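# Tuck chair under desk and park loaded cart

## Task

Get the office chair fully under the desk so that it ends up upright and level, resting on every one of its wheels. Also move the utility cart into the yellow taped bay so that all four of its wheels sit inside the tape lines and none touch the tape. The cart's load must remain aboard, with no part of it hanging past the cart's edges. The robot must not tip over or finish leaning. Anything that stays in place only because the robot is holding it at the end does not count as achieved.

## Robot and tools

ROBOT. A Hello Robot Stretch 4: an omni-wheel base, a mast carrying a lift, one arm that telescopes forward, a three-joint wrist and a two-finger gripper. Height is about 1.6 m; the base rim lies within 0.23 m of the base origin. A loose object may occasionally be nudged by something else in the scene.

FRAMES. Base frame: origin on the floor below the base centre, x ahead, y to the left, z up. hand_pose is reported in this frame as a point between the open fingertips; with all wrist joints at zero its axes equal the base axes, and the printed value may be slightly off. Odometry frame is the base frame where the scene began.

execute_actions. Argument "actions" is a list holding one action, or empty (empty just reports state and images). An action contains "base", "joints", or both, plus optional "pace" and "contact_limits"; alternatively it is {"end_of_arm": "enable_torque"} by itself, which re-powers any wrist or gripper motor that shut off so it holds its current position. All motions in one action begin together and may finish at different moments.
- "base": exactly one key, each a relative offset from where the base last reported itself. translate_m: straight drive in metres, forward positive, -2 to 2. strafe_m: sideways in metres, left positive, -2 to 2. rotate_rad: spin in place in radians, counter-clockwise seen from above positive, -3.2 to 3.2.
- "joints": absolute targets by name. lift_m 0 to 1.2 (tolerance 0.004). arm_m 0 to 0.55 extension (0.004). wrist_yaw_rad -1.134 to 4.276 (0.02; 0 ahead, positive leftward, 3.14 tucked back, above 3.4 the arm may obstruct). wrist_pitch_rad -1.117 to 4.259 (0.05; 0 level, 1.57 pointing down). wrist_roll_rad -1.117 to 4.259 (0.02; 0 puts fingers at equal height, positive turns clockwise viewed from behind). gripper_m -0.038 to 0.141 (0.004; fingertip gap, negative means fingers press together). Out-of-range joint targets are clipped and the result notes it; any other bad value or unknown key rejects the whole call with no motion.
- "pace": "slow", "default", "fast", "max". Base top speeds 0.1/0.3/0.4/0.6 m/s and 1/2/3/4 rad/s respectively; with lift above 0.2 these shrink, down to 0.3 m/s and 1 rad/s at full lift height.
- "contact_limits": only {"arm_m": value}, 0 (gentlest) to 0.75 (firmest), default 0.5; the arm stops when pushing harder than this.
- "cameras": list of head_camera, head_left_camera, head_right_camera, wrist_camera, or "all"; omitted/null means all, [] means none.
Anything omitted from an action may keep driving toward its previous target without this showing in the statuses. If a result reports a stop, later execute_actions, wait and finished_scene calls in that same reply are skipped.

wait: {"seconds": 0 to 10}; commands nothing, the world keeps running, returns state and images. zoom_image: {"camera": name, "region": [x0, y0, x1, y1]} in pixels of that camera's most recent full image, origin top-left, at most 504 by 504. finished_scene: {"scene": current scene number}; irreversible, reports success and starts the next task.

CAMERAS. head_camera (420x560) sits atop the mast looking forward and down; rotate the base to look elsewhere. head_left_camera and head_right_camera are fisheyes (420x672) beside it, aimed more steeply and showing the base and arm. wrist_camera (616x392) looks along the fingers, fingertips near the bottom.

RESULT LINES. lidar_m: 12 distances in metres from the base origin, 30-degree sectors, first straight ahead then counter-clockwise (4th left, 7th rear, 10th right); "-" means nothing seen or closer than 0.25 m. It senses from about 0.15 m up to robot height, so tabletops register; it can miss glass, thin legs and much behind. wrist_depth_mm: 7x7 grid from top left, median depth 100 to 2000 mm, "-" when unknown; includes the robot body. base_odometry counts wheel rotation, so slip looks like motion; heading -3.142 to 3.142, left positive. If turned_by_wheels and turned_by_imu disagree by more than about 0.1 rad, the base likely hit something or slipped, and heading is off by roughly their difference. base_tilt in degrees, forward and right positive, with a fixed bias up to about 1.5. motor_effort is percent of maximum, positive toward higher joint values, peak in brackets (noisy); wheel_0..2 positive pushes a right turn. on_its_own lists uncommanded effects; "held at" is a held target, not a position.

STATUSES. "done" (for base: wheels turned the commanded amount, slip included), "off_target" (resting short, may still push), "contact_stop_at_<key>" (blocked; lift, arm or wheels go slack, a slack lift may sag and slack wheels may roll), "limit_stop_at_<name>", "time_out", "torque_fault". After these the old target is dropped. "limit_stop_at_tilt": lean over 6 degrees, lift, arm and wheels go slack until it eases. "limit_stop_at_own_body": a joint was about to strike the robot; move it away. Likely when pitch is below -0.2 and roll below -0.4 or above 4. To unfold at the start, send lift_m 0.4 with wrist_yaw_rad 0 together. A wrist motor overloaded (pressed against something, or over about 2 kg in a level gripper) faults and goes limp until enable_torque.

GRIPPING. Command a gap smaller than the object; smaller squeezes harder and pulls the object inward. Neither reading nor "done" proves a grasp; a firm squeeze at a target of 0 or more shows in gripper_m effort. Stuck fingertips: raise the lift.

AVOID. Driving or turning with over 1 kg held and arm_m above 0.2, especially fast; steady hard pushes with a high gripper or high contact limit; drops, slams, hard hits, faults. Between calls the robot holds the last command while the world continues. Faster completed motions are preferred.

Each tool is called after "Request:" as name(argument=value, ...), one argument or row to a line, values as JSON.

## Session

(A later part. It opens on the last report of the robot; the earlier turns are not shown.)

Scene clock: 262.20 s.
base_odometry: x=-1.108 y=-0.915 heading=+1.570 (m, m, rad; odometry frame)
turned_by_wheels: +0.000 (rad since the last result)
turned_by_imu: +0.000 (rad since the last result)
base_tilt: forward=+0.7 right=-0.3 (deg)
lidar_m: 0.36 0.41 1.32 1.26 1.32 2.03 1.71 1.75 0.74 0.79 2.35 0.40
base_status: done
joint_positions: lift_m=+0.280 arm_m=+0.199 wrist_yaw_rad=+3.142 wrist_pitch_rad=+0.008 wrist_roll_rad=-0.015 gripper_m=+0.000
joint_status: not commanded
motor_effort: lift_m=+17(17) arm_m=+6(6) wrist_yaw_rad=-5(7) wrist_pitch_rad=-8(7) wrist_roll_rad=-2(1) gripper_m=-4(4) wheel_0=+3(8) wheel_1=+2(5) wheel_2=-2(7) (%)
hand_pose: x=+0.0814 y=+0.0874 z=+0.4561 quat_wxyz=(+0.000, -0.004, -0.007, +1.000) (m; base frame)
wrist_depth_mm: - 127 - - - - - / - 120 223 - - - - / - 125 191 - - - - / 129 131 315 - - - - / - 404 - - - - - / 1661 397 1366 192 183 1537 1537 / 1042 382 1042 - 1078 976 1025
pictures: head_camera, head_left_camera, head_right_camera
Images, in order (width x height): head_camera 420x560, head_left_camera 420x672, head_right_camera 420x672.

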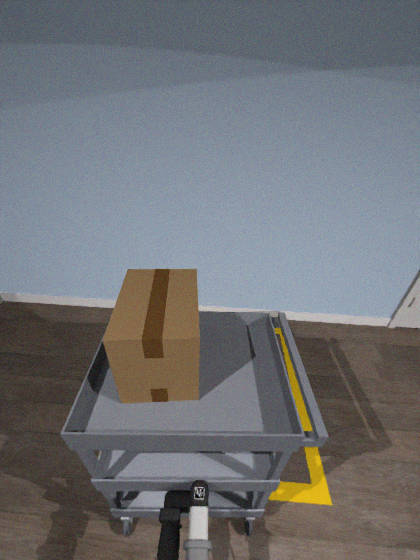

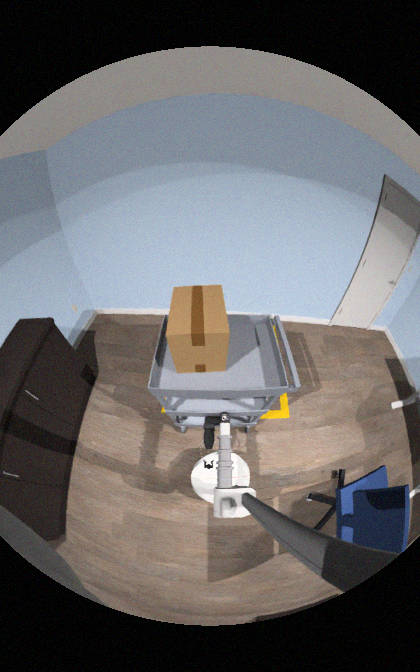

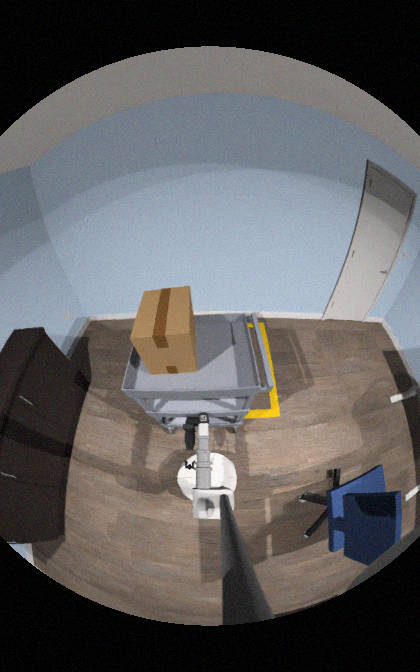

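Request:
execute_actions(
  actions=[
    {"base":{"translate_m":0.38},"pace":"slow"},
  ],
  cameras=[],
)

Request:
execute_actions(
  actions=[
    {"base":{"translate_m":-0.3},"joints":{"arm_m":0.0}},
  ],
  cameras=["head_camera","head_left_camera","head_right_camera"],
)

Scene clock: 278.07 s.
base_odometry: x=-1.108 y=-0.535 heading=+1.571 (m, m, rad; odometry frame)
turned_by_wheels: +0.000 (rad since the last result)
turned_by_imu: +0.000 (rad since the last result)
base_tilt: forward=+0.7 right=-0.1 (deg)
lidar_m: 0.38 0.41 1.29 1.24 1.32 1.84 2.09 1.06 0.92 2.08 1.88 0.41
base_status: done
joint_positions: lift_m=+0.280 arm_m=+0.199 wrist_yaw_rad=+3.142 wrist_pitch_rad=+0.008 wrist_roll_rad=-0.015 gripper_m=+0.000
joint_status: not commanded
motor_effort: lift_m=+17(17) arm_m=+6(6) wrist_yaw_rad=-8(7) wrist_pitch_rad=-8(8) wrist_roll_rad=+0(2) gripper_m=-4(5) wheel_0=+4(10) wheel_1=+3(2) wheel_2=-2(7) (%)
hand_pose: x=+0.0814 y=+0.0873 z=+0.4561 quat_wxyz=(+0.000, -0.004, -0.007, +1.000) (m; base frame)
wrist_depth_mm: - 128 - - - - - / - 120 224 - - - - / - 125 191 - - - - / 130 131 317 - - - - / - 404 - - - - - / 1499 392 1336 191 183 1537 1499 / 1025 382 1025 - 1078 946 1025
pictures: none
No camera images: the call's "cameras" was empty. Leave "cameras" out to get every camera's image.

Scene clock: 280.53 s.
base_odometry: x=-1.108 y=-0.835 heading=+1.571 (m, m, rad; odometry frame)
turned_by_wheels: +0.000 (rad since the last result)
turned_by_imu: +0.001 (rad since the last result)
base_tilt: forward=+0.7 right=-0.2 (deg)
lidar_m: 0.68 0.71 1.30 1.24 1.31 2.12 1.81 1.86 0.78 1.07 2.21 0.73
base_status: done
joint_positions: lift_m=+0.280 arm_m=+0.001 wrist_yaw_rad=+3.140 wrist_pitch_rad=+0.008 wrist_roll_rad=-0.015 gripper_m=+0.000
joint_status: all done
motor_effort: lift_m=+17(17) arm_m=-5(6) wrist_yaw_rad=-1(6) wrist_pitch_rad=-7(7) wrist_roll_rad=-2(2) gripper_m=-4(4) wheel_0=-1(8) wheel_1=-1(5) wheel_2=-2(8) (%)
hand_pose: x=-0.1165 y=+0.0879 z=+0.4561 quat_wxyz=(+0.001, -0.004, -0.007, +1.000) (m; base frame)
wrist_depth_mm: - 140 254 - - - - / - 114 140 - - - - / - 118 141 - - - - / 143 142 213 - - - - / 211 - - - - - - / 219 1618 1336 191 184 1576 1499 / 220 1118 1025 - 1060 946 1025
pictures: head_camera, head_left_camera, head_right_camera
Images, in order (width x height): head_camera 420x560, head_left_camera 420x672, head_right_camera 420x672.

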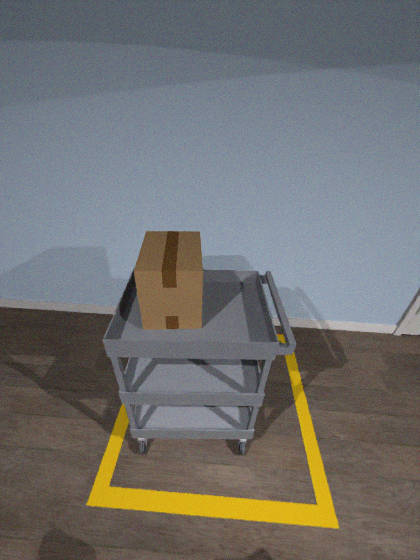

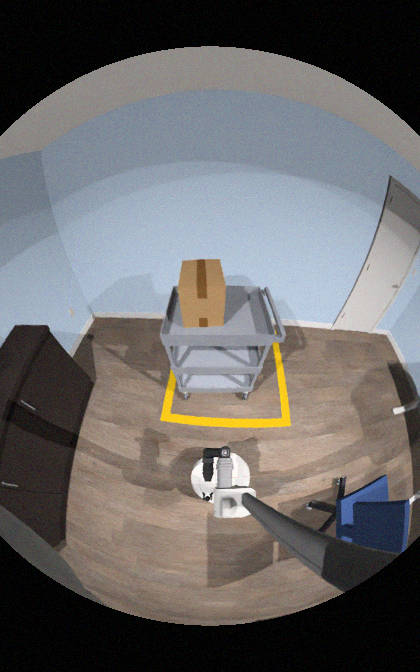

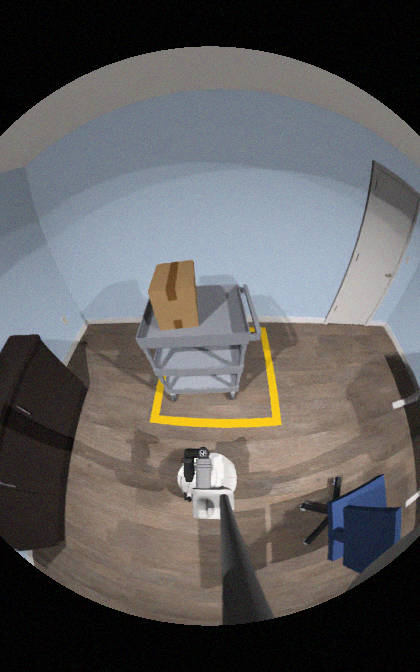

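Request:
execute_actions(
  actions=[
    {"base":{"strafe_m":0.86}},
  ],
  cameras=[],
)

Request:
execute_actions(
  actions=[
    {"base":{"translate_m":0.85}},
  ],
  cameras=[],
)

Request:
execute_actions(
  actions=[
    {"base":{"rotate_rad":-1.54}},
  ],
  cameras=["head_camera","head_left_camera","head_right_camera"],
)

Scene clock: 299.17 s.
base_odometry: x=-1.968 y=-0.835 heading=+1.571 (m, m, rad; odometry frame)
turned_by_wheels: +0.000 (rad since the last result)
turned_by_imu: -0.001 (rad since the last result)
base_tilt: forward=+1.0 right=-0.2 (deg)
lidar_m: 1.72 0.58 0.42 0.38 0.42 0.58 2.00 2.13 1.66 1.61 0.99 0.86
base_status: done
joint_positions: lift_m=+0.280 arm_m=+0.001 wrist_yaw_rad=+3.140 wrist_pitch_rad=+0.008 wrist_roll_rad=-0.015 gripper_m=+0.000
joint_status: not commanded
motor_effort: lift_m=+17(17) arm_m=-5(5) wrist_yaw_rad=-1(0) wrist_pitch_rad=-7(7) wrist_roll_rad=-1(1) gripper_m=-4(3) wheel_0=+1(6) wheel_1=-2(3) wheel_2=+0(0) (%)
hand_pose: x=-0.1165 y=+0.0879 z=+0.4561 quat_wxyz=(+0.001, -0.004, -0.007, +1.000) (m; base frame)
wrist_depth_mm: - 140 254 - - 778 512 / - 114 140 - - 809 521 / - 118 141 - - 809 525 / 143 142 214 - - 809 535 / 212 - - - - 842 539 / 219 1661 1336 191 183 778 549 / 219 1078 1025 - 1042 699 544
pictures: none
No camera images: the call's "cameras" was empty. Leave "cameras" out to get every camera's image.

Scene clock: 303.50 s.
base_odometry: x=-1.968 y=+0.015 heading=+1.571 (m, m, rad; odometry frame)
turned_by_wheels: +0.000 (rad since the last result)
turned_by_imu: -0.003 (rad since the last result)
base_tilt: forward=+0.9 right=-0.2 (deg)
lidar_m: 0.86 0.89 1.01 0.46 0.38 0.58 1.72 2.89 0.51 0.48 0.50 0.89
base_status: done
joint_positions: lift_m=+0.280 arm_m=+0.001 wrist_yaw_rad=+3.140 wrist_pitch_rad=+0.008 wrist_roll_rad=-0.015 gripper_m=+0.000
joint_status: not commanded
motor_effort: lift_m=+17(17) arm_m=-5(5) wrist_yaw_rad=-1(1) wrist_pitch_rad=-8(8) wrist_roll_rad=+1(0) gripper_m=-4(4) wheel_0=+0(2) wheel_1=+0(3) wheel_2=+2(7) (%)
hand_pose: x=-0.1165 y=+0.0879 z=+0.4561 quat_wxyz=(+0.001, -0.004, -0.007, +1.000) (m; base frame)
wrist_depth_mm: - 140 254 - - 750 508 / - 114 140 - - 759 496 / - 118 141 - 1708 759 496 / 143 141 213 - 1756 759 500 / 213 - - - 1808 768 512 / 219 1618 1308 191 184 732 508 / 219 1078 1025 - 1060 634 508
pictures: none
No camera images: the call's "cameras" was empty. Leave "cameras" out to get every camera's image.

Scene clock: 305.53 s.
base_odometry: x=-1.968 y=+0.015 heading=+0.031 (m, m, rad; odometry frame)
turned_by_wheels: -1.540 (rad since the last result)
turned_by_imu: -1.570 (rad since the last result)
base_tilt: forward=+0.8 right=-0.2 (deg)
lidar_m: 0.49 0.53 0.89 0.86 0.92 1.01 0.43 0.41 0.59 1.92 2.20 0.51
base_status: done
joint_positions: lift_m=+0.280 arm_m=+0.001 wrist_yaw_rad=+3.140 wrist_pitch_rad=+0.008 wrist_roll_rad=-0.015 gripper_m=+0.000
joint_status: not commanded
motor_effort: lift_m=+17(17) arm_m=-5(5) wrist_yaw_rad=-1(1) wrist_pitch_rad=-6(8) wrist_roll_rad=+0(1) gripper_m=-5(5) wheel_0=+0(0) wheel_1=+0(7) wheel_2=-1(6) (%)
hand_pose: x=-0.1165 y=+0.0879 z=+0.4561 quat_wxyz=(+0.001, -0.004, -0.007, +1.000) (m; base frame)
wrist_depth_mm: - 140 254 1098 1098 1060 1025 / - 113 141 1138 1078 1078 1042 / - 118 141 1138 1118 1060 1008 / 143 142 213 1118 1118 1060 1042 / 212 549 668 1138 1098 1078 1042 / 219 559 539 191 184 1060 1060 / 220 559 603 - 1042 946 1025
pictures: head_camera, head_left_camera, head_right_camera
Images, in order (width x height): head_camera 420x560, head_left_camera 420x672, head_right_camera 420x672.

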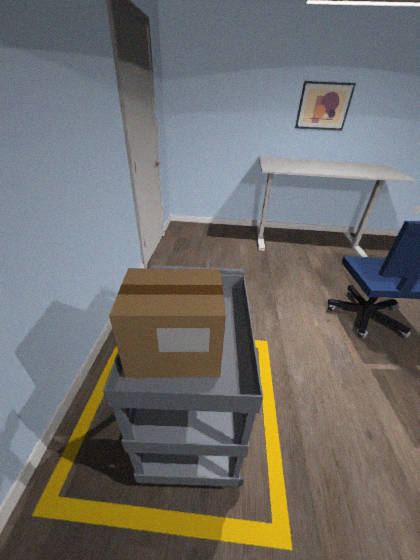

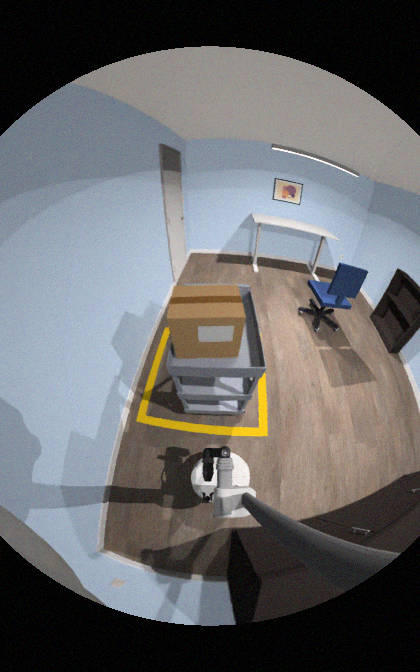

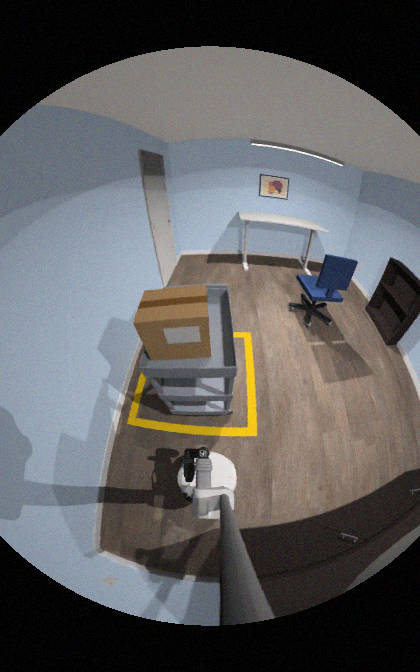

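Request:
execute_actions(
  actions=[
    {"base":{"strafe_m":0.05},"pace":"slow"},
  ],
  cameras=[],
)

Request:
execute_actions(
  actions=[
    {"joints":{"arm_m":0.33},"pace":"slow"},
  ],
  cameras=["head_camera","head_left_camera"],
)

Scene clock: 316.57 s.
base_odometry: x=-1.970 y=+0.065 heading=+0.031 (m, m, rad; odometry frame)
turned_by_wheels: +0.000 (rad since the last result)
turned_by_imu: +0.000 (rad since the last result)
base_tilt: forward=+0.8 right=-0.2 (deg)
lidar_m: 0.48 0.51 0.82 0.81 0.87 1.00 0.58 0.42 0.59 1.97 2.19 0.50
base_status: done
joint_positions: lift_m=+0.280 arm_m=+0.001 wrist_yaw_rad=+3.140 wrist_pitch_rad=+0.008 wrist_roll_rad=-0.015 gripper_m=+0.000
joint_status: not commanded
motor_effort: lift_m=+17(17) arm_m=-5(5) wrist_yaw_rad=+0(2) wrist_pitch_rad=-7(7) wrist_roll_rad=-3(1) gripper_m=-5(5) wheel_0=+0(1) wheel_1=+2(4) wheel_2=-1(1) (%)
hand_pose: x=-0.1165 y=+0.0879 z=+0.4561 quat_wxyz=(+0.001, -0.004, -0.007, +1.000) (m; base frame)
wrist_depth_mm: - 140 255 1098 1098 1060 1042 / - 114 140 1098 1078 1042 1025 / - 118 142 1118 1078 1078 1025 / 143 141 212 1118 1118 1042 1025 / 212 544 831 1118 1078 1060 1060 / 220 549 621 191 184 1060 1025 / 218 544 732 - 1042 946 1025
pictures: none
No camera images: the call's "cameras" was empty. Leave "cameras" out to get every camera's image.

Scene clock: 321.17 s.
base_odometry: x=-1.970 y=+0.065 heading=+0.031 (m, m, rad; odometry frame)
turned_by_wheels: +0.000 (rad since the last result)
turned_by_imu: +0.000 (rad since the last result)
base_tilt: forward=+0.8 right=-0.3 (deg)
lidar_m: 0.51 0.54 0.82 0.81 0.87 1.00 0.56 0.42 0.59 1.96 2.21 0.52
base_status: not commanded
joint_positions: lift_m=+0.280 arm_m=+0.329 wrist_yaw_rad=+3.140 wrist_pitch_rad=+0.008 wrist_roll_rad=-0.015 gripper_m=+0.000
joint_status: all done
motor_effort: lift_m=+17(17) arm_m=+7(12) wrist_yaw_rad=-1(2) wrist_pitch_rad=-8(7) wrist_roll_rad=-3(0) gripper_m=-4(4) wheel_0=+1(1) wheel_1=+2(3) wheel_2=-3(4) (%)
hand_pose: x=+0.2113 y=+0.0879 z=+0.4561 quat_wxyz=(+0.001, -0.004, -0.007, +1.000) (m; base frame)
wrist_depth_mm: - 854 1464 1430 1430 1336 1182 / - 130 521 1430 1464 1366 1205 / - 130 196 1430 1397 1366 1229 / 904 866 309 1464 1397 1366 1205 / 917 878 878 1397 1397 1397 1229 / 904 891 504 191 185 1336 1205 / 976 946 521 - 1042 946 1025
pictures: head_camera, head_left_camera
Images, in order (width x height): head_camera 420x560, head_left_camera 420x672.

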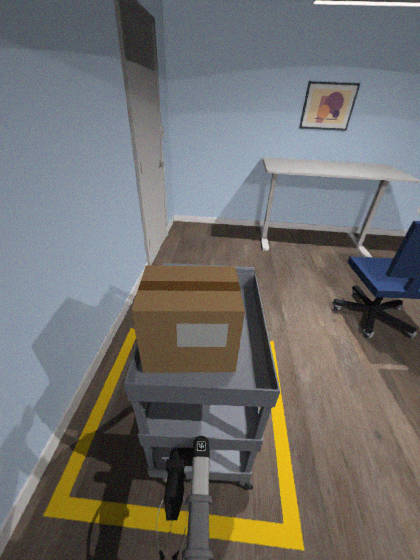

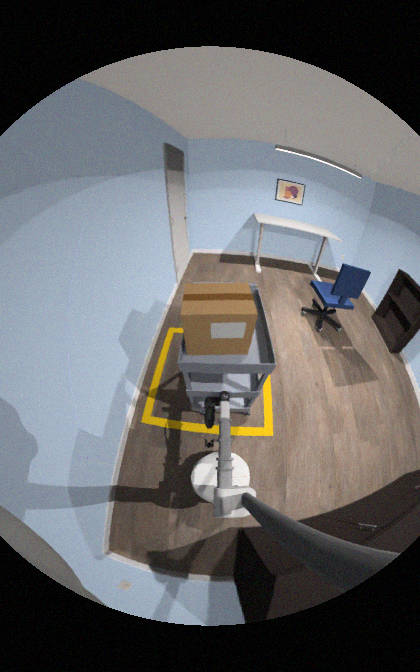

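Request:
execute_actions(
  actions=[
    {"joints":{"arm_m":0.43},"pace":"slow"},
  ],
  cameras=["head_camera"],
)

Request:
execute_actions(
  actions=[
    {"joints":{"arm_m":0.0,"lift_m":0.55}},
  ],
  cameras=["head_camera","head_left_camera"],
)

Scene clock: 331.93 s.
base_odometry: x=-1.970 y=+0.065 heading=+0.031 (m, m, rad; odometry frame)
turned_by_wheels: +0.000 (rad since the last result)
turned_by_imu: +0.000 (rad since the last result)
base_tilt: forward=+1.1 right=-0.2 (deg)
lidar_m: 0.60 0.62 0.82 0.79 0.86 0.99 0.56 0.42 0.59 1.96 2.19 0.64
base_status: not commanded
joint_positions: lift_m=+0.280 arm_m=+0.429 wrist_yaw_rad=+3.142 wrist_pitch_rad=+0.008 wrist_roll_rad=-0.015 gripper_m=+0.000
joint_status: all done
motor_effort: lift_m=+17(17) arm_m=+7(9) wrist_yaw_rad=-8(9) wrist_pitch_rad=-7(8) wrist_roll_rad=-1(2) gripper_m=-5(5) wheel_0=+2(2) wheel_1=+2(2) wheel_2=-2(3) (%)
hand_pose: x=+0.3111 y=+0.0872 z=+0.4561 quat_wxyz=(+0.000, -0.004, -0.007, +1.000) (m; base frame)
wrist_depth_mm: - 108 1008 1537 1464 1464 1205 / - 107 634 1537 1537 1464 1182 / 103 110 220 1576 1537 1397 1182 / 110 976 392 1537 1537 1464 1229 / 1025 991 976 1576 1499 1499 1205 / 1025 1008 603 191 185 1499 1205 / 1078 1042 591 - 1098 946 1042
pictures: head_camera
Images, in order (width x height): head_camera 420x560.

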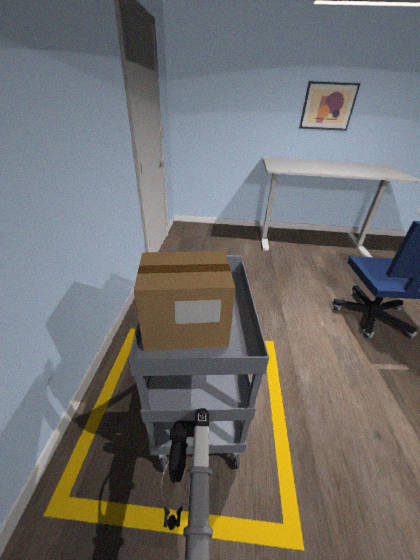

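Scene clock: 334.30 s.
base_odometry: x=-1.970 y=+0.065 heading=+0.031 (m, m, rad; odometry frame)
turned_by_wheels: +0.000 (rad since the last result)
turned_by_imu: +0.000 (rad since the last result)
base_tilt: forward=+0.8 right=-0.2 (deg)
lidar_m: 0.61 0.62 0.82 0.80 0.87 1.01 0.58 0.42 0.60 1.97 2.22 0.65
base_status: not commanded
joint_positions: lift_m=+0.550 arm_m=+0.001 wrist_yaw_rad=+3.140 wrist_pitch_rad=+0.008 wrist_roll_rad=-0.015 gripper_m=+0.000
joint_status: all done
motor_effort: lift_m=+22(21) arm_m=-5(6) wrist_yaw_rad=-1(8) wrist_pitch_rad=-7(7) wrist_roll_rad=-2(1) gripper_m=-3(5) wheel_0=+1(2) wheel_1=+2(2) wheel_2=-2(2) (%)
hand_pose: x=-0.1165 y=+0.0878 z=+0.7258 quat_wxyz=(+0.001, -0.004, -0.007, +1.000) (m; base frame)
wrist_depth_mm: - 140 255 1098 1098 1060 1025 / - 113 140 1118 1078 1078 1042 / - 118 141 1098 1078 1060 1025 / 143 142 212 1118 1098 1078 1025 / 211 544 820 1118 1118 1060 1042 / 219 549 627 191 183 1098 1042 / 219 544 741 - 1098 1078 1042
pictures: head_camera, head_left_camera
Images, in order (width x height): head_camera 420x560, head_left_camera 420x672.

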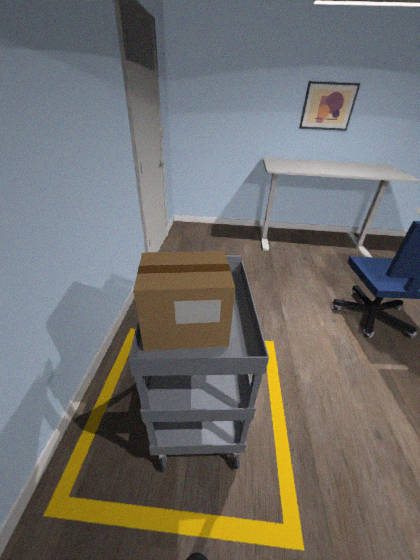

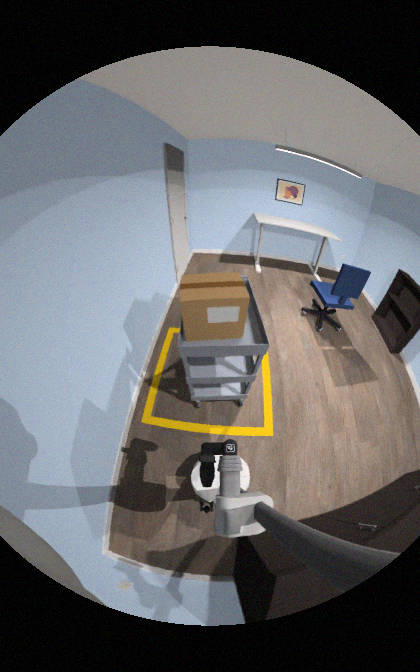

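Request:
execute_actions(
  actions=[
    {"base":{"strafe_m":-1.35},"pace":"fast"},
  ],
  cameras=[],
)

Request:
execute_actions(
  actions=[
    {"base":{"translate_m":0.6},"pace":"fast"},
  ],
  cameras=["head_camera","head_left_camera"],
)

Scene clock: 352.10 s.
base_odometry: x=-1.928 y=-1.285 heading=+0.031 (m, m, rad; odometry frame)
turned_by_wheels: +0.000 (rad since the last result)
turned_by_imu: +0.003 (rad since the last result)
base_tilt: forward=+0.8 right=-0.2 (deg)
lidar_m: 1.51 1.66 1.29 2.15 0.62 0.46 0.43 0.48 0.70 1.53 1.66 1.93
base_status: done
joint_positions: lift_m=+0.550 arm_m=+0.001 wrist_yaw_rad=+3.140 wrist_pitch_rad=+0.008 wrist_roll_rad=-0.015 gripper_m=+0.000
joint_status: not commanded
motor_effort: lift_m=+22(22) arm_m=-5(5) wrist_yaw_rad=-1(2) wrist_pitch_rad=-7(7) wrist_roll_rad=+0(1) gripper_m=-4(3) wheel_0=-1(8) wheel_1=+0(8) wheel_2=+0(1) (%)
hand_pose: x=-0.1165 y=+0.0878 z=+0.7258 quat_wxyz=(+0.001, -0.004, -0.007, +1.000) (m; base frame)
wrist_depth_mm: - 140 255 1255 1205 1160 1138 / - 113 140 1205 1182 1138 1118 / - 118 141 585 574 564 559 / 143 142 213 591 574 569 564 / 211 621 615 597 580 569 559 / 220 627 609 191 185 569 559 / 220 615 609 - 585 564 569
pictures: none
No camera images: the call's "cameras" was empty. Leave "cameras" out to get every camera's image.

Scene clock: 354.97 s.
base_odometry: x=-1.328 y=-1.266 heading=+0.031 (m, m, rad; odometry frame)
turned_by_wheels: +0.000 (rad since the last result)
turned_by_imu: -0.002 (rad since the last result)
base_tilt: forward=+0.7 right=-0.3 (deg)
lidar_m: 0.92 2.40 1.19 1.14 1.42 1.08 1.03 1.10 1.66 1.62 1.44 0.96
base_status: done
joint_positions: lift_m=+0.550 arm_m=+0.001 wrist_yaw_rad=+3.140 wrist_pitch_rad=+0.008 wrist_roll_rad=-0.015 gripper_m=+0.000
joint_status: not commanded
motor_effort: lift_m=+21(22) arm_m=-5(5) wrist_yaw_rad=-1(3) wrist_pitch_rad=-7(7) wrist_roll_rad=-2(0) gripper_m=-4(5) wheel_0=+0(4) wheel_1=-2(4) wheel_2=+0(12) (%)
hand_pose: x=-0.1166 y=+0.0878 z=+0.7258 quat_wxyz=(+0.001, -0.004, -0.007, +1.000) (m; base frame)
wrist_depth_mm: - 140 254 1863 1661 1661 1708 / - 114 140 1756 1808 1708 1756 / - 118 141 1756 1756 1708 1397 / 143 142 213 1205 1182 1160 1138 / 212 1255 1205 1205 1182 1160 1160 / 220 1255 1205 191 184 1138 1118 / 219 1255 1205 - 1182 1160 1138
pictures: head_camera, head_left_camera
Images, in order (width x height): head_camera 420x560, head_left_camera 420x672.

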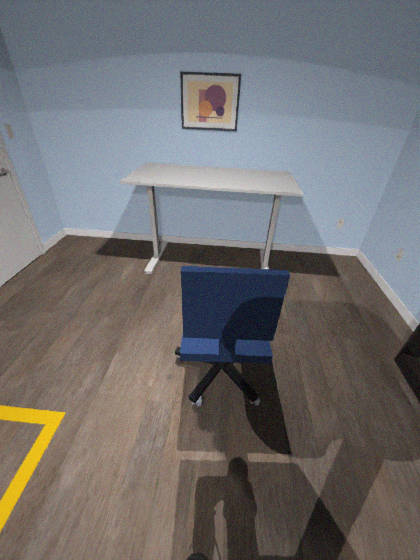

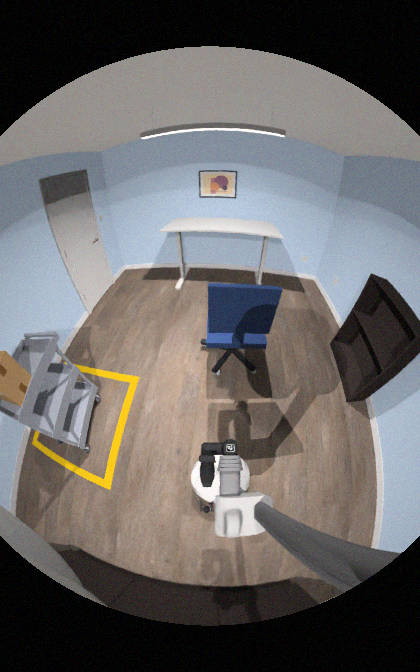

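Request:
execute_actions(
  actions=[
    {"base":{"strafe_m":-0.17},"joints":{"arm_m":0.2}},
  ],
  cameras=[],
)

Request:
execute_actions(
  actions=[
    {"base":{"rotate_rad":0.04},"pace":"slow"},
  ],
  cameras=[],
)

Request:
execute_actions(
  actions=[
    {"base":{"translate_m":1.1},"pace":"slow"},
  ],
  cameras=["head_camera","head_left_camera"],
)

Scene clock: 367.37 s.
base_odometry: x=-1.323 y=-1.436 heading=+0.031 (m, m, rad; odometry frame)
turned_by_wheels: +0.000 (rad since the last result)
turned_by_imu: +0.000 (rad since the last result)
base_tilt: forward=+0.7 right=-0.3 (deg)
lidar_m: 0.92 0.98 1.35 1.29 1.42 1.08 1.05 1.11 1.47 1.44 1.28 1.77
base_status: done
joint_positions: lift_m=+0.550 arm_m=+0.199 wrist_yaw_rad=+3.140 wrist_pitch_rad=+0.008 wrist_roll_rad=-0.015 gripper_m=+0.000
joint_status: all done
motor_effort: lift_m=+22(22) arm_m=+5(4) wrist_yaw_rad=-1(1) wrist_pitch_rad=-8(7) wrist_roll_rad=+0(1) gripper_m=-4(4) wheel_0=+0(6) wheel_1=+2(8) wheel_2=+0(1) (%)
hand_pose: x=+0.0816 y=+0.0879 z=+0.7257 quat_wxyz=(+0.001, -0.004, -0.007, +1.000) (m; base frame)
wrist_depth_mm: - 115 - - 1921 1921 1983 / - 115 223 - 1983 1863 1921 / - 116 181 - - 1921 1863 / 117 167 320 1397 1336 1308 1308 / 1921 407 1464 1397 1336 1366 1336 / 1921 397 1464 191 185 1366 1336 / 1708 379 1537 - 1397 1397 1397
pictures: none
No camera images: the call's "cameras" was empty. Leave "cameras" out to get every camera's image.

Scene clock: 368.07 s.
base_odometry: x=-1.323 y=-1.436 heading=+0.071 (m, m, rad; odometry frame)
turned_by_wheels: +0.040 (rad since the last result)
turned_by_imu: +0.041 (rad since the last result)
base_tilt: forward=+0.8 right=-0.2 (deg)
lidar_m: 0.93 2.40 1.34 1.29 1.40 1.08 1.05 1.14 1.47 1.43 1.28 2.26
base_status: done
joint_positions: lift_m=+0.550 arm_m=+0.199 wrist_yaw_rad=+3.140 wrist_pitch_rad=+0.008 wrist_roll_rad=-0.015 gripper_m=+0.000
joint_status: not commanded
motor_effort: lift_m=+22(22) arm_m=+5(5) wrist_yaw_rad=+0(0) wrist_pitch_rad=-7(8) wrist_roll_rad=-2(2) gripper_m=-6(4) wheel_0=-2(1) wheel_1=-1(1) wheel_2=+0(6) (%)
hand_pose: x=+0.0816 y=+0.0879 z=+0.7257 quat_wxyz=(+0.001, -0.004, -0.007, +1.000) (m; base frame)
wrist_depth_mm: - 115 - - 1921 1863 1808 / - 115 221 - 1983 1863 1808 / - 116 182 - 1921 1863 1808 / 117 167 322 1397 1397 1336 1255 / 1808 404 1464 1366 1366 1336 1281 / 1921 399 1430 191 183 1336 1336 / 1661 379 1464 - 1430 1336 1366
pictures: none
No camera images: the call's "cameras" was empty. Leave "cameras" out to get every camera's image.

action 0: "base": translate_m = 1.1 would last too long for one action: at the pace "slow" translate_m can be at most 0.766 in either direction: name a faster pace, or command the rest in another action

Request:
execute_actions(
  actions=[
    {"base":{"translate_m":0.4}},
  ],
  cameras=[],
)

Request:
execute_actions(
  actions=[
    {"base":{"translate_m":0.7},"pace":"slow"},
  ],
  cameras=["head_camera","head_left_camera"],
)

Scene clock: 386.80 s.
base_odometry: x=-0.924 y=-1.408 heading=+0.071 (m, m, rad; odometry frame)
turned_by_wheels: +0.000 (rad since the last result)
turned_by_imu: -0.001 (rad since the last result)
base_tilt: forward=+0.8 right=-0.3 (deg)
lidar_m: 0.53 0.57 1.35 1.29 1.90 1.50 1.46 1.90 1.51 1.19 1.28 0.56
base_status: done
joint_positions: lift_m=+0.550 arm_m=+0.199 wrist_yaw_rad=+3.140 wrist_pitch_rad=+0.008 wrist_roll_rad=-0.015 gripper_m=+0.000
joint_status: not commanded
motor_effort: lift_m=+21(22) arm_m=+5(5) wrist_yaw_rad=+1(1) wrist_pitch_rad=-7(8) wrist_roll_rad=-1(1) gripper_m=-4(5) wheel_0=+0(5) wheel_1=+1(3) wheel_2=+0(10) (%)
hand_pose: x=+0.0817 y=+0.0879 z=+0.7258 quat_wxyz=(+0.001, -0.004, -0.007, +1.000) (m; base frame)
wrist_depth_mm: - 115 - - - - - / - 115 223 - - - - / - 116 181 - - - - / 117 167 320 1808 1808 1708 1661 / 1921 407 - 1808 1756 1708 1708 / 1863 397 1921 191 185 1708 1708 / 1708 377 1576 - 1661 1430 1576
pictures: none
No camera images: the call's "cameras" was empty. Leave "cameras" out to get every camera's image.

Scene clock: 395.07 s.
base_odometry: x=-0.226 y=-1.358 heading=+0.071 (m, m, rad; odometry frame)
turned_by_wheels: +0.000 (rad since the last result)
turned_by_imu: +0.003 (rad since the last result)
base_tilt: forward=+0.7 right=-0.3 (deg)
lidar_m: 0.36 0.39 2.19 1.34 1.36 2.21 2.14 2.03 1.29 1.25 1.70 0.47
base_status: done
joint_positions: lift_m=+0.550 arm_m=+0.199 wrist_yaw_rad=+3.143 wrist_pitch_rad=+0.008 wrist_roll_rad=-0.015 gripper_m=+0.000
joint_status: not commanded
motor_effort: lift_m=+21(21) arm_m=+6(7) wrist_yaw_rad=-9(15) wrist_pitch_rad=-7(7) wrist_roll_rad=-2(3) gripper_m=-4(4) wheel_0=+3(10) wheel_1=+3(4) wheel_2=-3(11) (%)
hand_pose: x=+0.0813 y=+0.0871 z=+0.7258 quat_wxyz=(-0.001, -0.004, -0.007, +1.000) (m; base frame)
wrist_depth_mm: - 115 - - - - - / - 114 223 - - - - / - 115 182 - - - - / 117 166 315 - - - - / 1983 397 - - - - - / 1983 392 433 191 185 - - / 1756 382 1576 - 1708 1430 1576
pictures: head_camera, head_left_camera
Images, in order (width x height): head_camera 420x560, head_left_camera 420x672.

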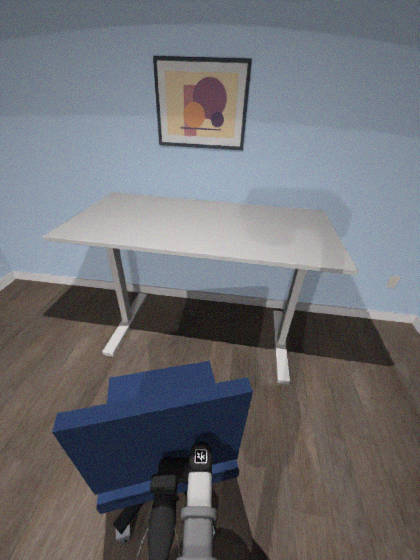

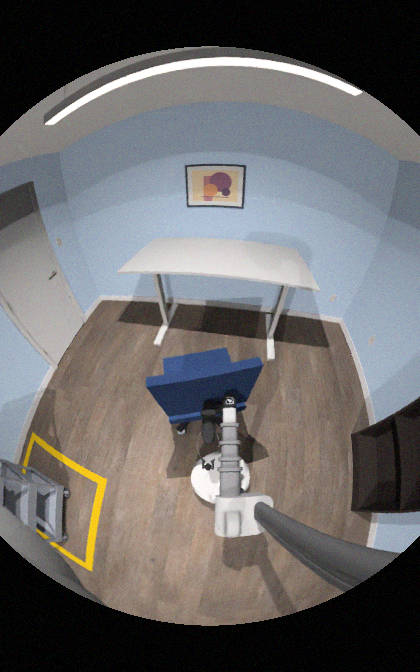

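Request:
execute_actions(
  actions=[
    {"base":{"translate_m":-0.12}},
  ],
  cameras=[],
)

Request:
execute_actions(
  actions=[
    {"base":{"strafe_m":0.15}},
  ],
  cameras=[],
)

Request:
execute_actions(
  actions=[
    {"base":{"rotate_rad":-0.07},"pace":"slow"},
  ],
  cameras=[],
)

Request:
execute_actions(
  actions=[
    {"base":{"translate_m":0.4},"pace":"slow"},
  ],
  cameras=["head_camera","head_left_camera"],
)

Scene clock: 407.73 s.
base_odometry: x=-0.346 y=-1.367 heading=+0.071 (m, m, rad; odometry frame)
turned_by_wheels: +0.000 (rad since the last result)
turned_by_imu: +0.000 (rad since the last result)
base_tilt: forward=+0.8 right=-0.2 (deg)
lidar_m: 0.48 0.50 2.20 1.31 1.34 2.09 2.05 2.03 1.27 1.24 1.70 1.26
base_status: done
joint_positions: lift_m=+0.550 arm_m=+0.199 wrist_yaw_rad=+3.140 wrist_pitch_rad=+0.008 wrist_roll_rad=-0.015 gripper_m=+0.000
joint_status: not commanded
motor_effort: lift_m=+21(21) arm_m=+5(6) wrist_yaw_rad=-1(9) wrist_pitch_rad=-7(9) wrist_roll_rad=+0(0) gripper_m=-3(4) wheel_0=+0(7) wheel_1=+0(7) wheel_2=-1(9) (%)
hand_pose: x=+0.0816 y=+0.0878 z=+0.7258 quat_wxyz=(+0.001, -0.004, -0.007, +1.000) (m; base frame)
wrist_depth_mm: - 115 - - - - - / - 115 223 - - - - / - 115 182 - - - - / 117 167 317 - - - - / - 404 - - - - - / 1983 399 - 191 183 - - / 1661 377 1576 - 1618 1397 1576
pictures: none
No camera images: the call's "cameras" was empty. Leave "cameras" out to get every camera's image.

Scene clock: 409.47 s.
base_odometry: x=-0.356 y=-1.217 heading=+0.071 (m, m, rad; odometry frame)
turned_by_wheels: +0.000 (rad since the last result)
turned_by_imu: +0.000 (rad since the last result)
base_tilt: forward=+0.9 right=-0.2 (deg)
lidar_m: 0.47 0.47 2.04 1.16 1.19 2.05 2.02 2.21 1.41 1.40 1.87 0.53
base_status: done
joint_positions: lift_m=+0.550 arm_m=+0.199 wrist_yaw_rad=+3.140 wrist_pitch_rad=+0.008 wrist_roll_rad=-0.015 gripper_m=+0.000
joint_status: not commanded
motor_effort: lift_m=+21(21) arm_m=+5(5) wrist_yaw_rad=-1(2) wrist_pitch_rad=-8(8) wrist_roll_rad=-1(1) gripper_m=-6(6) wheel_0=+2(8) wheel_1=+0(9) wheel_2=+1(0) (%)
hand_pose: x=+0.0816 y=+0.0878 z=+0.7258 quat_wxyz=(+0.001, -0.004, -0.007, +1.000) (m; base frame)
wrist_depth_mm: - 115 - - - - - / - 115 221 - - - - / - 115 181 - - - - / 117 167 320 - - - - / - 407 - - - - - / - 399 - 193 184 - - / 1756 382 1576 - 1618 1430 1618
pictures: none
No camera images: the call's "cameras" was empty. Leave "cameras" out to get every camera's image.

Scene clock: 410.27 s.
base_odometry: x=-0.356 y=-1.217 heading=+0.001 (m, m, rad; odometry frame)
turned_by_wheels: -0.070 (rad since the last result)
turned_by_imu: -0.071 (rad since the last result)
base_tilt: forward=+0.8 right=-0.2 (deg)
lidar_m: 0.48 0.47 2.07 1.17 1.18 2.07 2.03 2.14 1.43 1.39 1.47 0.55
base_status: done
joint_positions: lift_m=+0.550 arm_m=+0.199 wrist_yaw_rad=+3.140 wrist_pitch_rad=+0.008 wrist_roll_rad=-0.015 gripper_m=+0.000
joint_status: not commanded
motor_effort: lift_m=+21(21) arm_m=+5(5) wrist_yaw_rad=-2(2) wrist_pitch_rad=-8(8) wrist_roll_rad=+0(0) gripper_m=-4(4) wheel_0=+1(3) wheel_1=+1(3) wheel_2=+1(5) (%)
hand_pose: x=+0.0816 y=+0.0878 z=+0.7258 quat_wxyz=(+0.001, -0.004, -0.007, +1.000) (m; base frame)
wrist_depth_mm: - 115 - - - - - / - 115 223 - - - - / - 116 181 - - - - / 117 167 319 - - - - / - 407 - - - - - / - 399 - 191 184 - - / 1708 379 1576 - 1661 1430 1576
pictures: none
No camera images: the call's "cameras" was empty. Leave "cameras" out to get every camera's image.

Scene clock: 415.53 s.
base_odometry: x=+0.044 y=-1.216 heading=+0.002 (m, m, rad; odometry frame)
turned_by_wheels: +0.000 (rad since the last result)
turned_by_imu: +0.002 (rad since the last result)
base_tilt: forward=+0.7 right=-0.1 (deg)
lidar_m: 0.39 0.39 2.04 1.98 1.31 1.56 2.44 2.37 1.47 1.42 1.81 0.45
base_status: done
joint_positions: lift_m=+0.550 arm_m=+0.199 wrist_yaw_rad=+3.143 wrist_pitch_rad=+0.008 wrist_roll_rad=-0.015 gripper_m=+0.000
joint_status: not commanded
motor_effort: lift_m=+21(21) arm_m=+6(6) wrist_yaw_rad=-9(29) wrist_pitch_rad=-8(9) wrist_roll_rad=-1(1) gripper_m=-6(4) wheel_0=+3(13) wheel_1=+2(9) wheel_2=-2(9) (%)
hand_pose: x=+0.0813 y=+0.0870 z=+0.7258 quat_wxyz=(-0.001, -0.004, -0.007, +1.000) (m; base frame)
wrist_depth_mm: - 115 - - - - - / - 114 222 - - - - / - 115 182 - - - - / 117 166 314 - - - - / - 397 - - - - - / - 392 436 191 185 - - / 1708 384 1576 - 1618 1464 1537
pictures: head_camera, head_left_camera
Images, in order (width x height): head_camera 420x560, head_left_camera 420x672.

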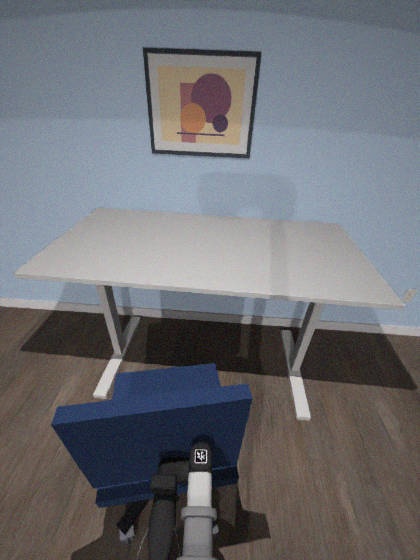

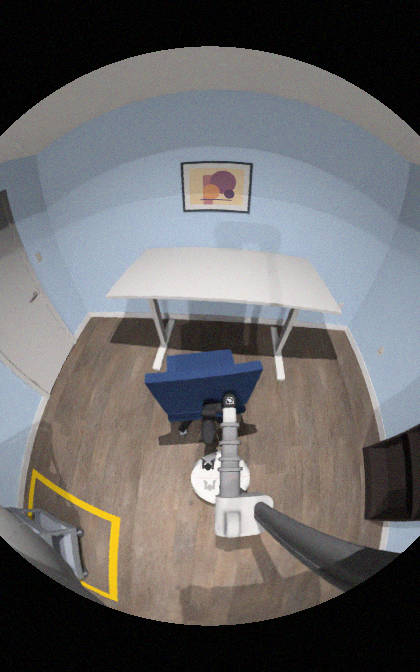

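Request:
execute_actions(
  actions=[
    {"base":{"translate_m":-0.1}},
  ],
  cameras=[],
)

Request:
execute_actions(
  actions=[
    {"base":{"strafe_m":0.2}},
  ],
  cameras=[],
)

Request:
execute_actions(
  actions=[
    {"base":{"rotate_rad":-0.1},"pace":"slow"},
  ],
  cameras=[],
)

Request:
execute_actions(
  actions=[
    {"base":{"translate_m":0.3},"pace":"slow"},
  ],
  cameras=["head_camera","head_left_camera"],
)

Scene clock: 427.93 s.
base_odometry: x=-0.056 y=-1.216 heading=+0.001 (m, m, rad; odometry frame)
turned_by_wheels: +0.000 (rad since the last result)
turned_by_imu: +0.000 (rad since the last result)
base_tilt: forward=+0.8 right=-0.3 (deg)
lidar_m: 0.47 0.48 2.02 2.00 1.25 1.57 2.33 2.35 1.45 1.40 1.84 0.98
base_status: done
joint_positions: lift_m=+0.550 arm_m=+0.199 wrist_yaw_rad=+3.140 wrist_pitch_rad=+0.008 wrist_roll_rad=-0.015 gripper_m=+0.000
joint_status: not commanded
motor_effort: lift_m=+21(21) arm_m=+5(6) wrist_yaw_rad=-2(10) wrist_pitch_rad=-8(8) wrist_roll_rad=+1(0) gripper_m=-6(4) wheel_0=-1(3) wheel_1=-1(2) wheel_2=-1(9) (%)
hand_pose: x=+0.0816 y=+0.0878 z=+0.7258 quat_wxyz=(+0.001, -0.004, -0.007, +1.000) (m; base frame)
wrist_depth_mm: - 115 - - - - - / - 115 221 - - - - / - 115 182 - - - - / 117 167 320 - - - - / - 407 - - - - - / - 397 - 191 184 - - / 1661 379 1537 - 1661 1464 1430
pictures: none
No camera images: the call's "cameras" was empty. Leave "cameras" out to get every camera's image.

Scene clock: 429.87 s.
base_odometry: x=-0.057 y=-1.016 heading=+0.001 (m, m, rad; odometry frame)
turned_by_wheels: +0.000 (rad since the last result)
turned_by_imu: +0.000 (rad since the last result)
base_tilt: forward=+0.7 right=-0.2 (deg)
lidar_m: 0.45 0.47 1.83 1.79 1.10 1.28 2.32 2.45 1.66 1.59 2.04 0.51
base_status: done
joint_positions: lift_m=+0.550 arm_m=+0.199 wrist_yaw_rad=+3.140 wrist_pitch_rad=+0.008 wrist_roll_rad=-0.015 gripper_m=+0.000
joint_status: not commanded
motor_effort: lift_m=+21(21) arm_m=+5(5) wrist_yaw_rad=-1(1) wrist_pitch_rad=-8(9) wrist_roll_rad=-1(1) gripper_m=-4(4) wheel_0=+1(3) wheel_1=+0(6) wheel_2=+0(1) (%)
hand_pose: x=+0.0816 y=+0.0878 z=+0.7258 quat_wxyz=(+0.001, -0.004, -0.007, +1.000) (m; base frame)
wrist_depth_mm: - 115 - - - - - / - 115 223 - - - - / - 115 181 - - - 1397 / 117 167 317 - - - - / - 410 - - - - 1537 / - 397 - 191 184 - - / 1756 377 1537 - 1576 1499 1366
pictures: none
No camera images: the call's "cameras" was empty. Leave "cameras" out to get every camera's image.

Scene clock: 430.77 s.
base_odometry: x=-0.057 y=-1.016 heading=-0.098 (m, m, rad; odometry frame)
turned_by_wheels: -0.100 (rad since the last result)
turned_by_imu: -0.102 (rad since the last result)
base_tilt: forward=+0.8 right=-0.2 (deg)
lidar_m: 0.46 0.45 1.89 1.80 1.10 1.21 2.34 2.40 1.69 1.60 1.95 0.53
base_status: done
joint_positions: lift_m=+0.550 arm_m=+0.199 wrist_yaw_rad=+3.140 wrist_pitch_rad=+0.008 wrist_roll_rad=-0.015 gripper_m=+0.000
joint_status: not commanded
motor_effort: lift_m=+21(21) arm_m=+5(5) wrist_yaw_rad=-1(1) wrist_pitch_rad=-9(8) wrist_roll_rad=-1(2) gripper_m=-5(5) wheel_0=+0(2) wheel_1=+1(4) wheel_2=+1(5) (%)
hand_pose: x=+0.0816 y=+0.0878 z=+0.7258 quat_wxyz=(+0.001, -0.004, -0.007, +1.000) (m; base frame)
wrist_depth_mm: - 114 - - - - - / - 115 223 - - - - / - 115 181 - - - 1366 / 117 167 320 - - - - / - 407 - - - - 1255 / - 399 - 191 183 - 1661 / 1708 379 1537 - 1618 1430 1255
pictures: none
No camera images: the call's "cameras" was empty. Leave "cameras" out to get every camera's image.

Scene clock: 435.07 s.
base_odometry: x=+0.242 y=-1.046 heading=-0.098 (m, m, rad; odometry frame)
turned_by_wheels: +0.000 (rad since the last result)
turned_by_imu: +0.001 (rad since the last result)
base_tilt: forward=+0.6 right=-0.3 (deg)
lidar_m: 0.38 0.40 1.91 1.79 1.47 1.31 2.64 2.70 1.70 1.59 1.03 0.40
base_status: done
joint_positions: lift_m=+0.550 arm_m=+0.199 wrist_yaw_rad=+3.142 wrist_pitch_rad=+0.008 wrist_roll_rad=-0.015 gripper_m=+0.000
joint_status: not commanded
motor_effort: lift_m=+20(21) arm_m=+6(6) wrist_yaw_rad=-6(28) wrist_pitch_rad=-7(9) wrist_roll_rad=-1(1) gripper_m=-4(5) wheel_0=+5(8) wheel_1=+3(7) wheel_2=-1(10) (%)
hand_pose: x=+0.0814 y=+0.0872 z=+0.7258 quat_wxyz=(+0.000, -0.004, -0.007, +1.000) (m; base frame)
wrist_depth_mm: - 114 - - - - - / - 114 223 - - - - / - 115 181 - - - 1708 / 117 166 317 - - - - / - 404 - - - 1983 1863 / - 394 433 191 185 1808 1863 / 1708 382 1576 - 1661 1397 1366
pictures: head_camera, head_left_camera
Images, in order (width x height): head_camera 420x560, head_left_camera 420x672.

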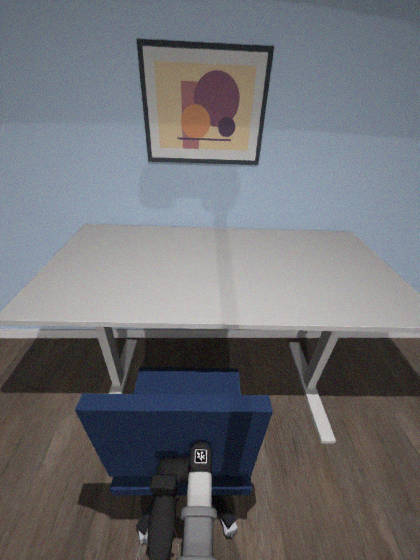

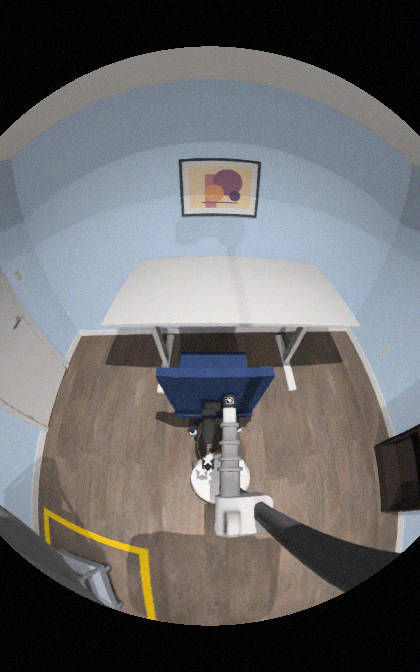

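Request:
execute_actions(
  actions=[
    {"base":{"translate_m":0.3},"pace":"slow"},
  ],
  cameras=["head_camera","head_left_camera"],
)

Scene clock: 457.30 s.
base_odometry: x=+0.540 y=-1.075 heading=-0.099 (m, m, rad; odometry frame)
turned_by_wheels: -0.001 (rad since the last result)
turned_by_imu: +0.085 (rad since the last result)
base_tilt: forward=-0.5 right=+0.5 (deg)
lidar_m: 0.37 0.40 0.66 1.77 1.68 1.51 2.96 2.63 1.65 1.69 0.58 0.40
base_status: done
joint_positions: lift_m=+0.550 arm_m=+0.198 wrist_yaw_rad=+3.139 wrist_pitch_rad=+0.008 wrist_roll_rad=-0.015 gripper_m=+0.000
joint_status: not commanded
motor_effort: lift_m=+21(21) arm_m=+14(14) wrist_yaw_rad=+3(38) wrist_pitch_rad=-8(8) wrist_roll_rad=-1(1) gripper_m=-3(4) wheel_0=+1(9) wheel_1=+7(15) wheel_2=-18(21) (%)
hand_pose: x=+0.0803 y=+0.0883 z=+0.7258 quat_wxyz=(+0.002, -0.004, -0.007, +1.000) (m; base frame)
wrist_depth_mm: - 114 - - - - - / - 113 220 - - - - / - 114 180 - - - 1808 / 115 167 322 - - - - / - 407 - - - - 1863 / - 404 - 191 183 - 1708 / 1661 379 1464 - 1576 1430 1537
pictures: head_camera, head_left_camera
Images, in order (width x height): head_camera 420x560, head_left_camera 420x672.

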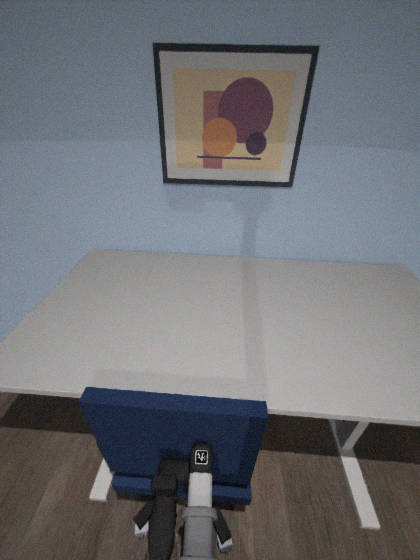

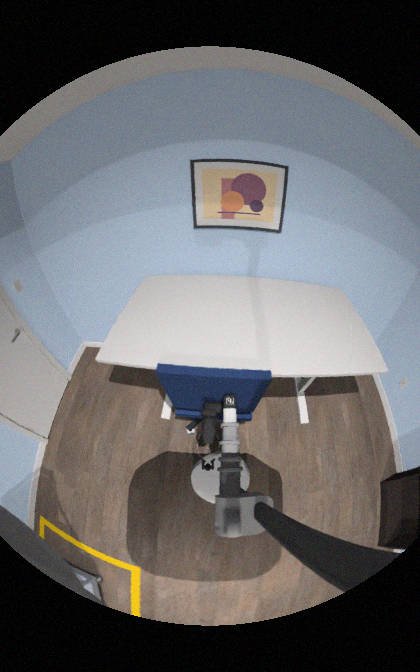

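Request:
execute_actions(
  actions=[
    {"base":{"translate_m":-0.45},"joints":{"arm_m":0.0}},
  ],
)

Scene clock: 464.00 s.
base_odometry: x=+0.092 y=-1.031 heading=-0.099 (m, m, rad; odometry frame)
turned_by_wheels: +0.000 (rad since the last result)
turned_by_imu: -0.015 (rad since the last result)
base_tilt: forward=+0.8 right=-0.3 (deg)
lidar_m: 0.79 0.84 1.86 1.81 1.19 1.30 2.45 2.58 1.67 1.58 1.20 0.86
base_status: done
joint_positions: lift_m=+0.550 arm_m=+0.001 wrist_yaw_rad=+3.140 wrist_pitch_rad=+0.008 wrist_roll_rad=-0.015 gripper_m=+0.000
joint_status: all done
motor_effort: lift_m=+19(21) arm_m=-5(8) wrist_yaw_rad=+0(4) wrist_pitch_rad=-8(8) wrist_roll_rad=-1(1) gripper_m=-3(5) wheel_0=-2(11) wheel_1=+1(9) wheel_2=-1(16) (%)
hand_pose: x=-0.1165 y=+0.0879 z=+0.7259 quat_wxyz=(+0.001, -0.004, -0.007, +1.000) (m; base frame)
wrist_depth_mm: - 140 254 - - - - / - 113 140 - - - - / - 118 141 - - - 1366 / 143 142 213 - - - - / 213 - - - - - 1499 / 219 - - 191 183 - - / 220 1618 1537 - 1618 1464 1366
pictures: head_camera, head_left_camera, head_right_camera, wrist_camera
Images, in order (width x height): head_camera 420x560, head_left_camera 420x672, head_right_camera 420x672, wrist_camera 616x392.

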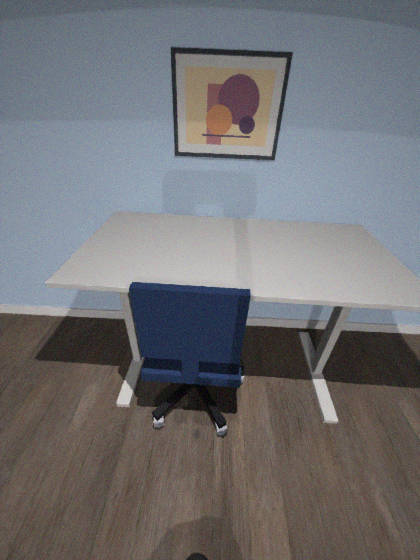

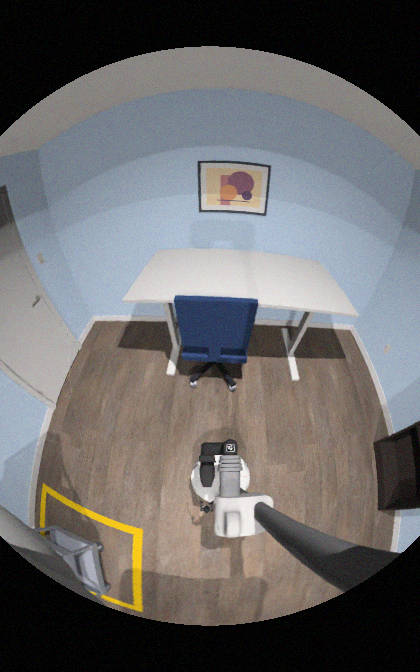

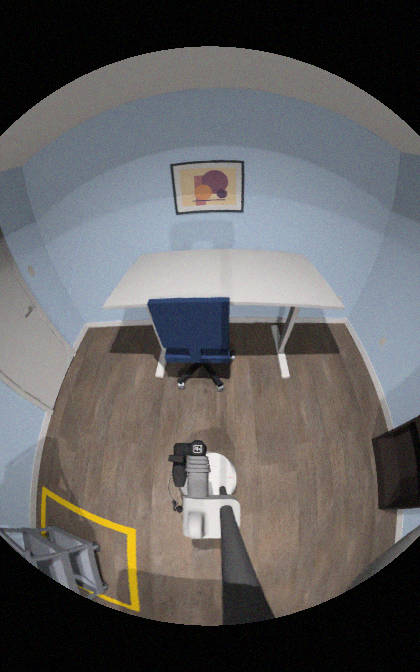

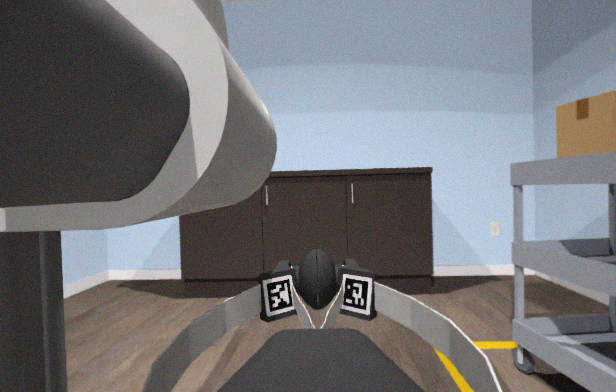

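Request:
zoom_image(
  camera="head_camera",
  region=[60, 250, 360, 460],
)

Region (60, 250, 360, 460) of head_camera's 420x560 image, scaled by 1.680, with more detail than that image has; it fills the top 353 rows of this view, and the rest is white.

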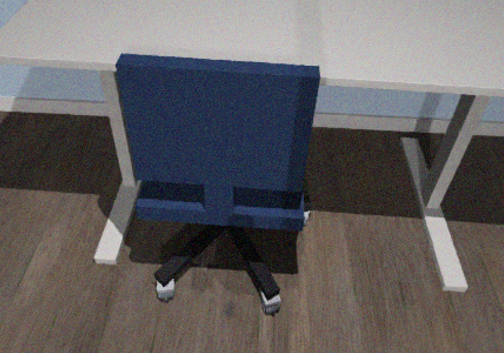

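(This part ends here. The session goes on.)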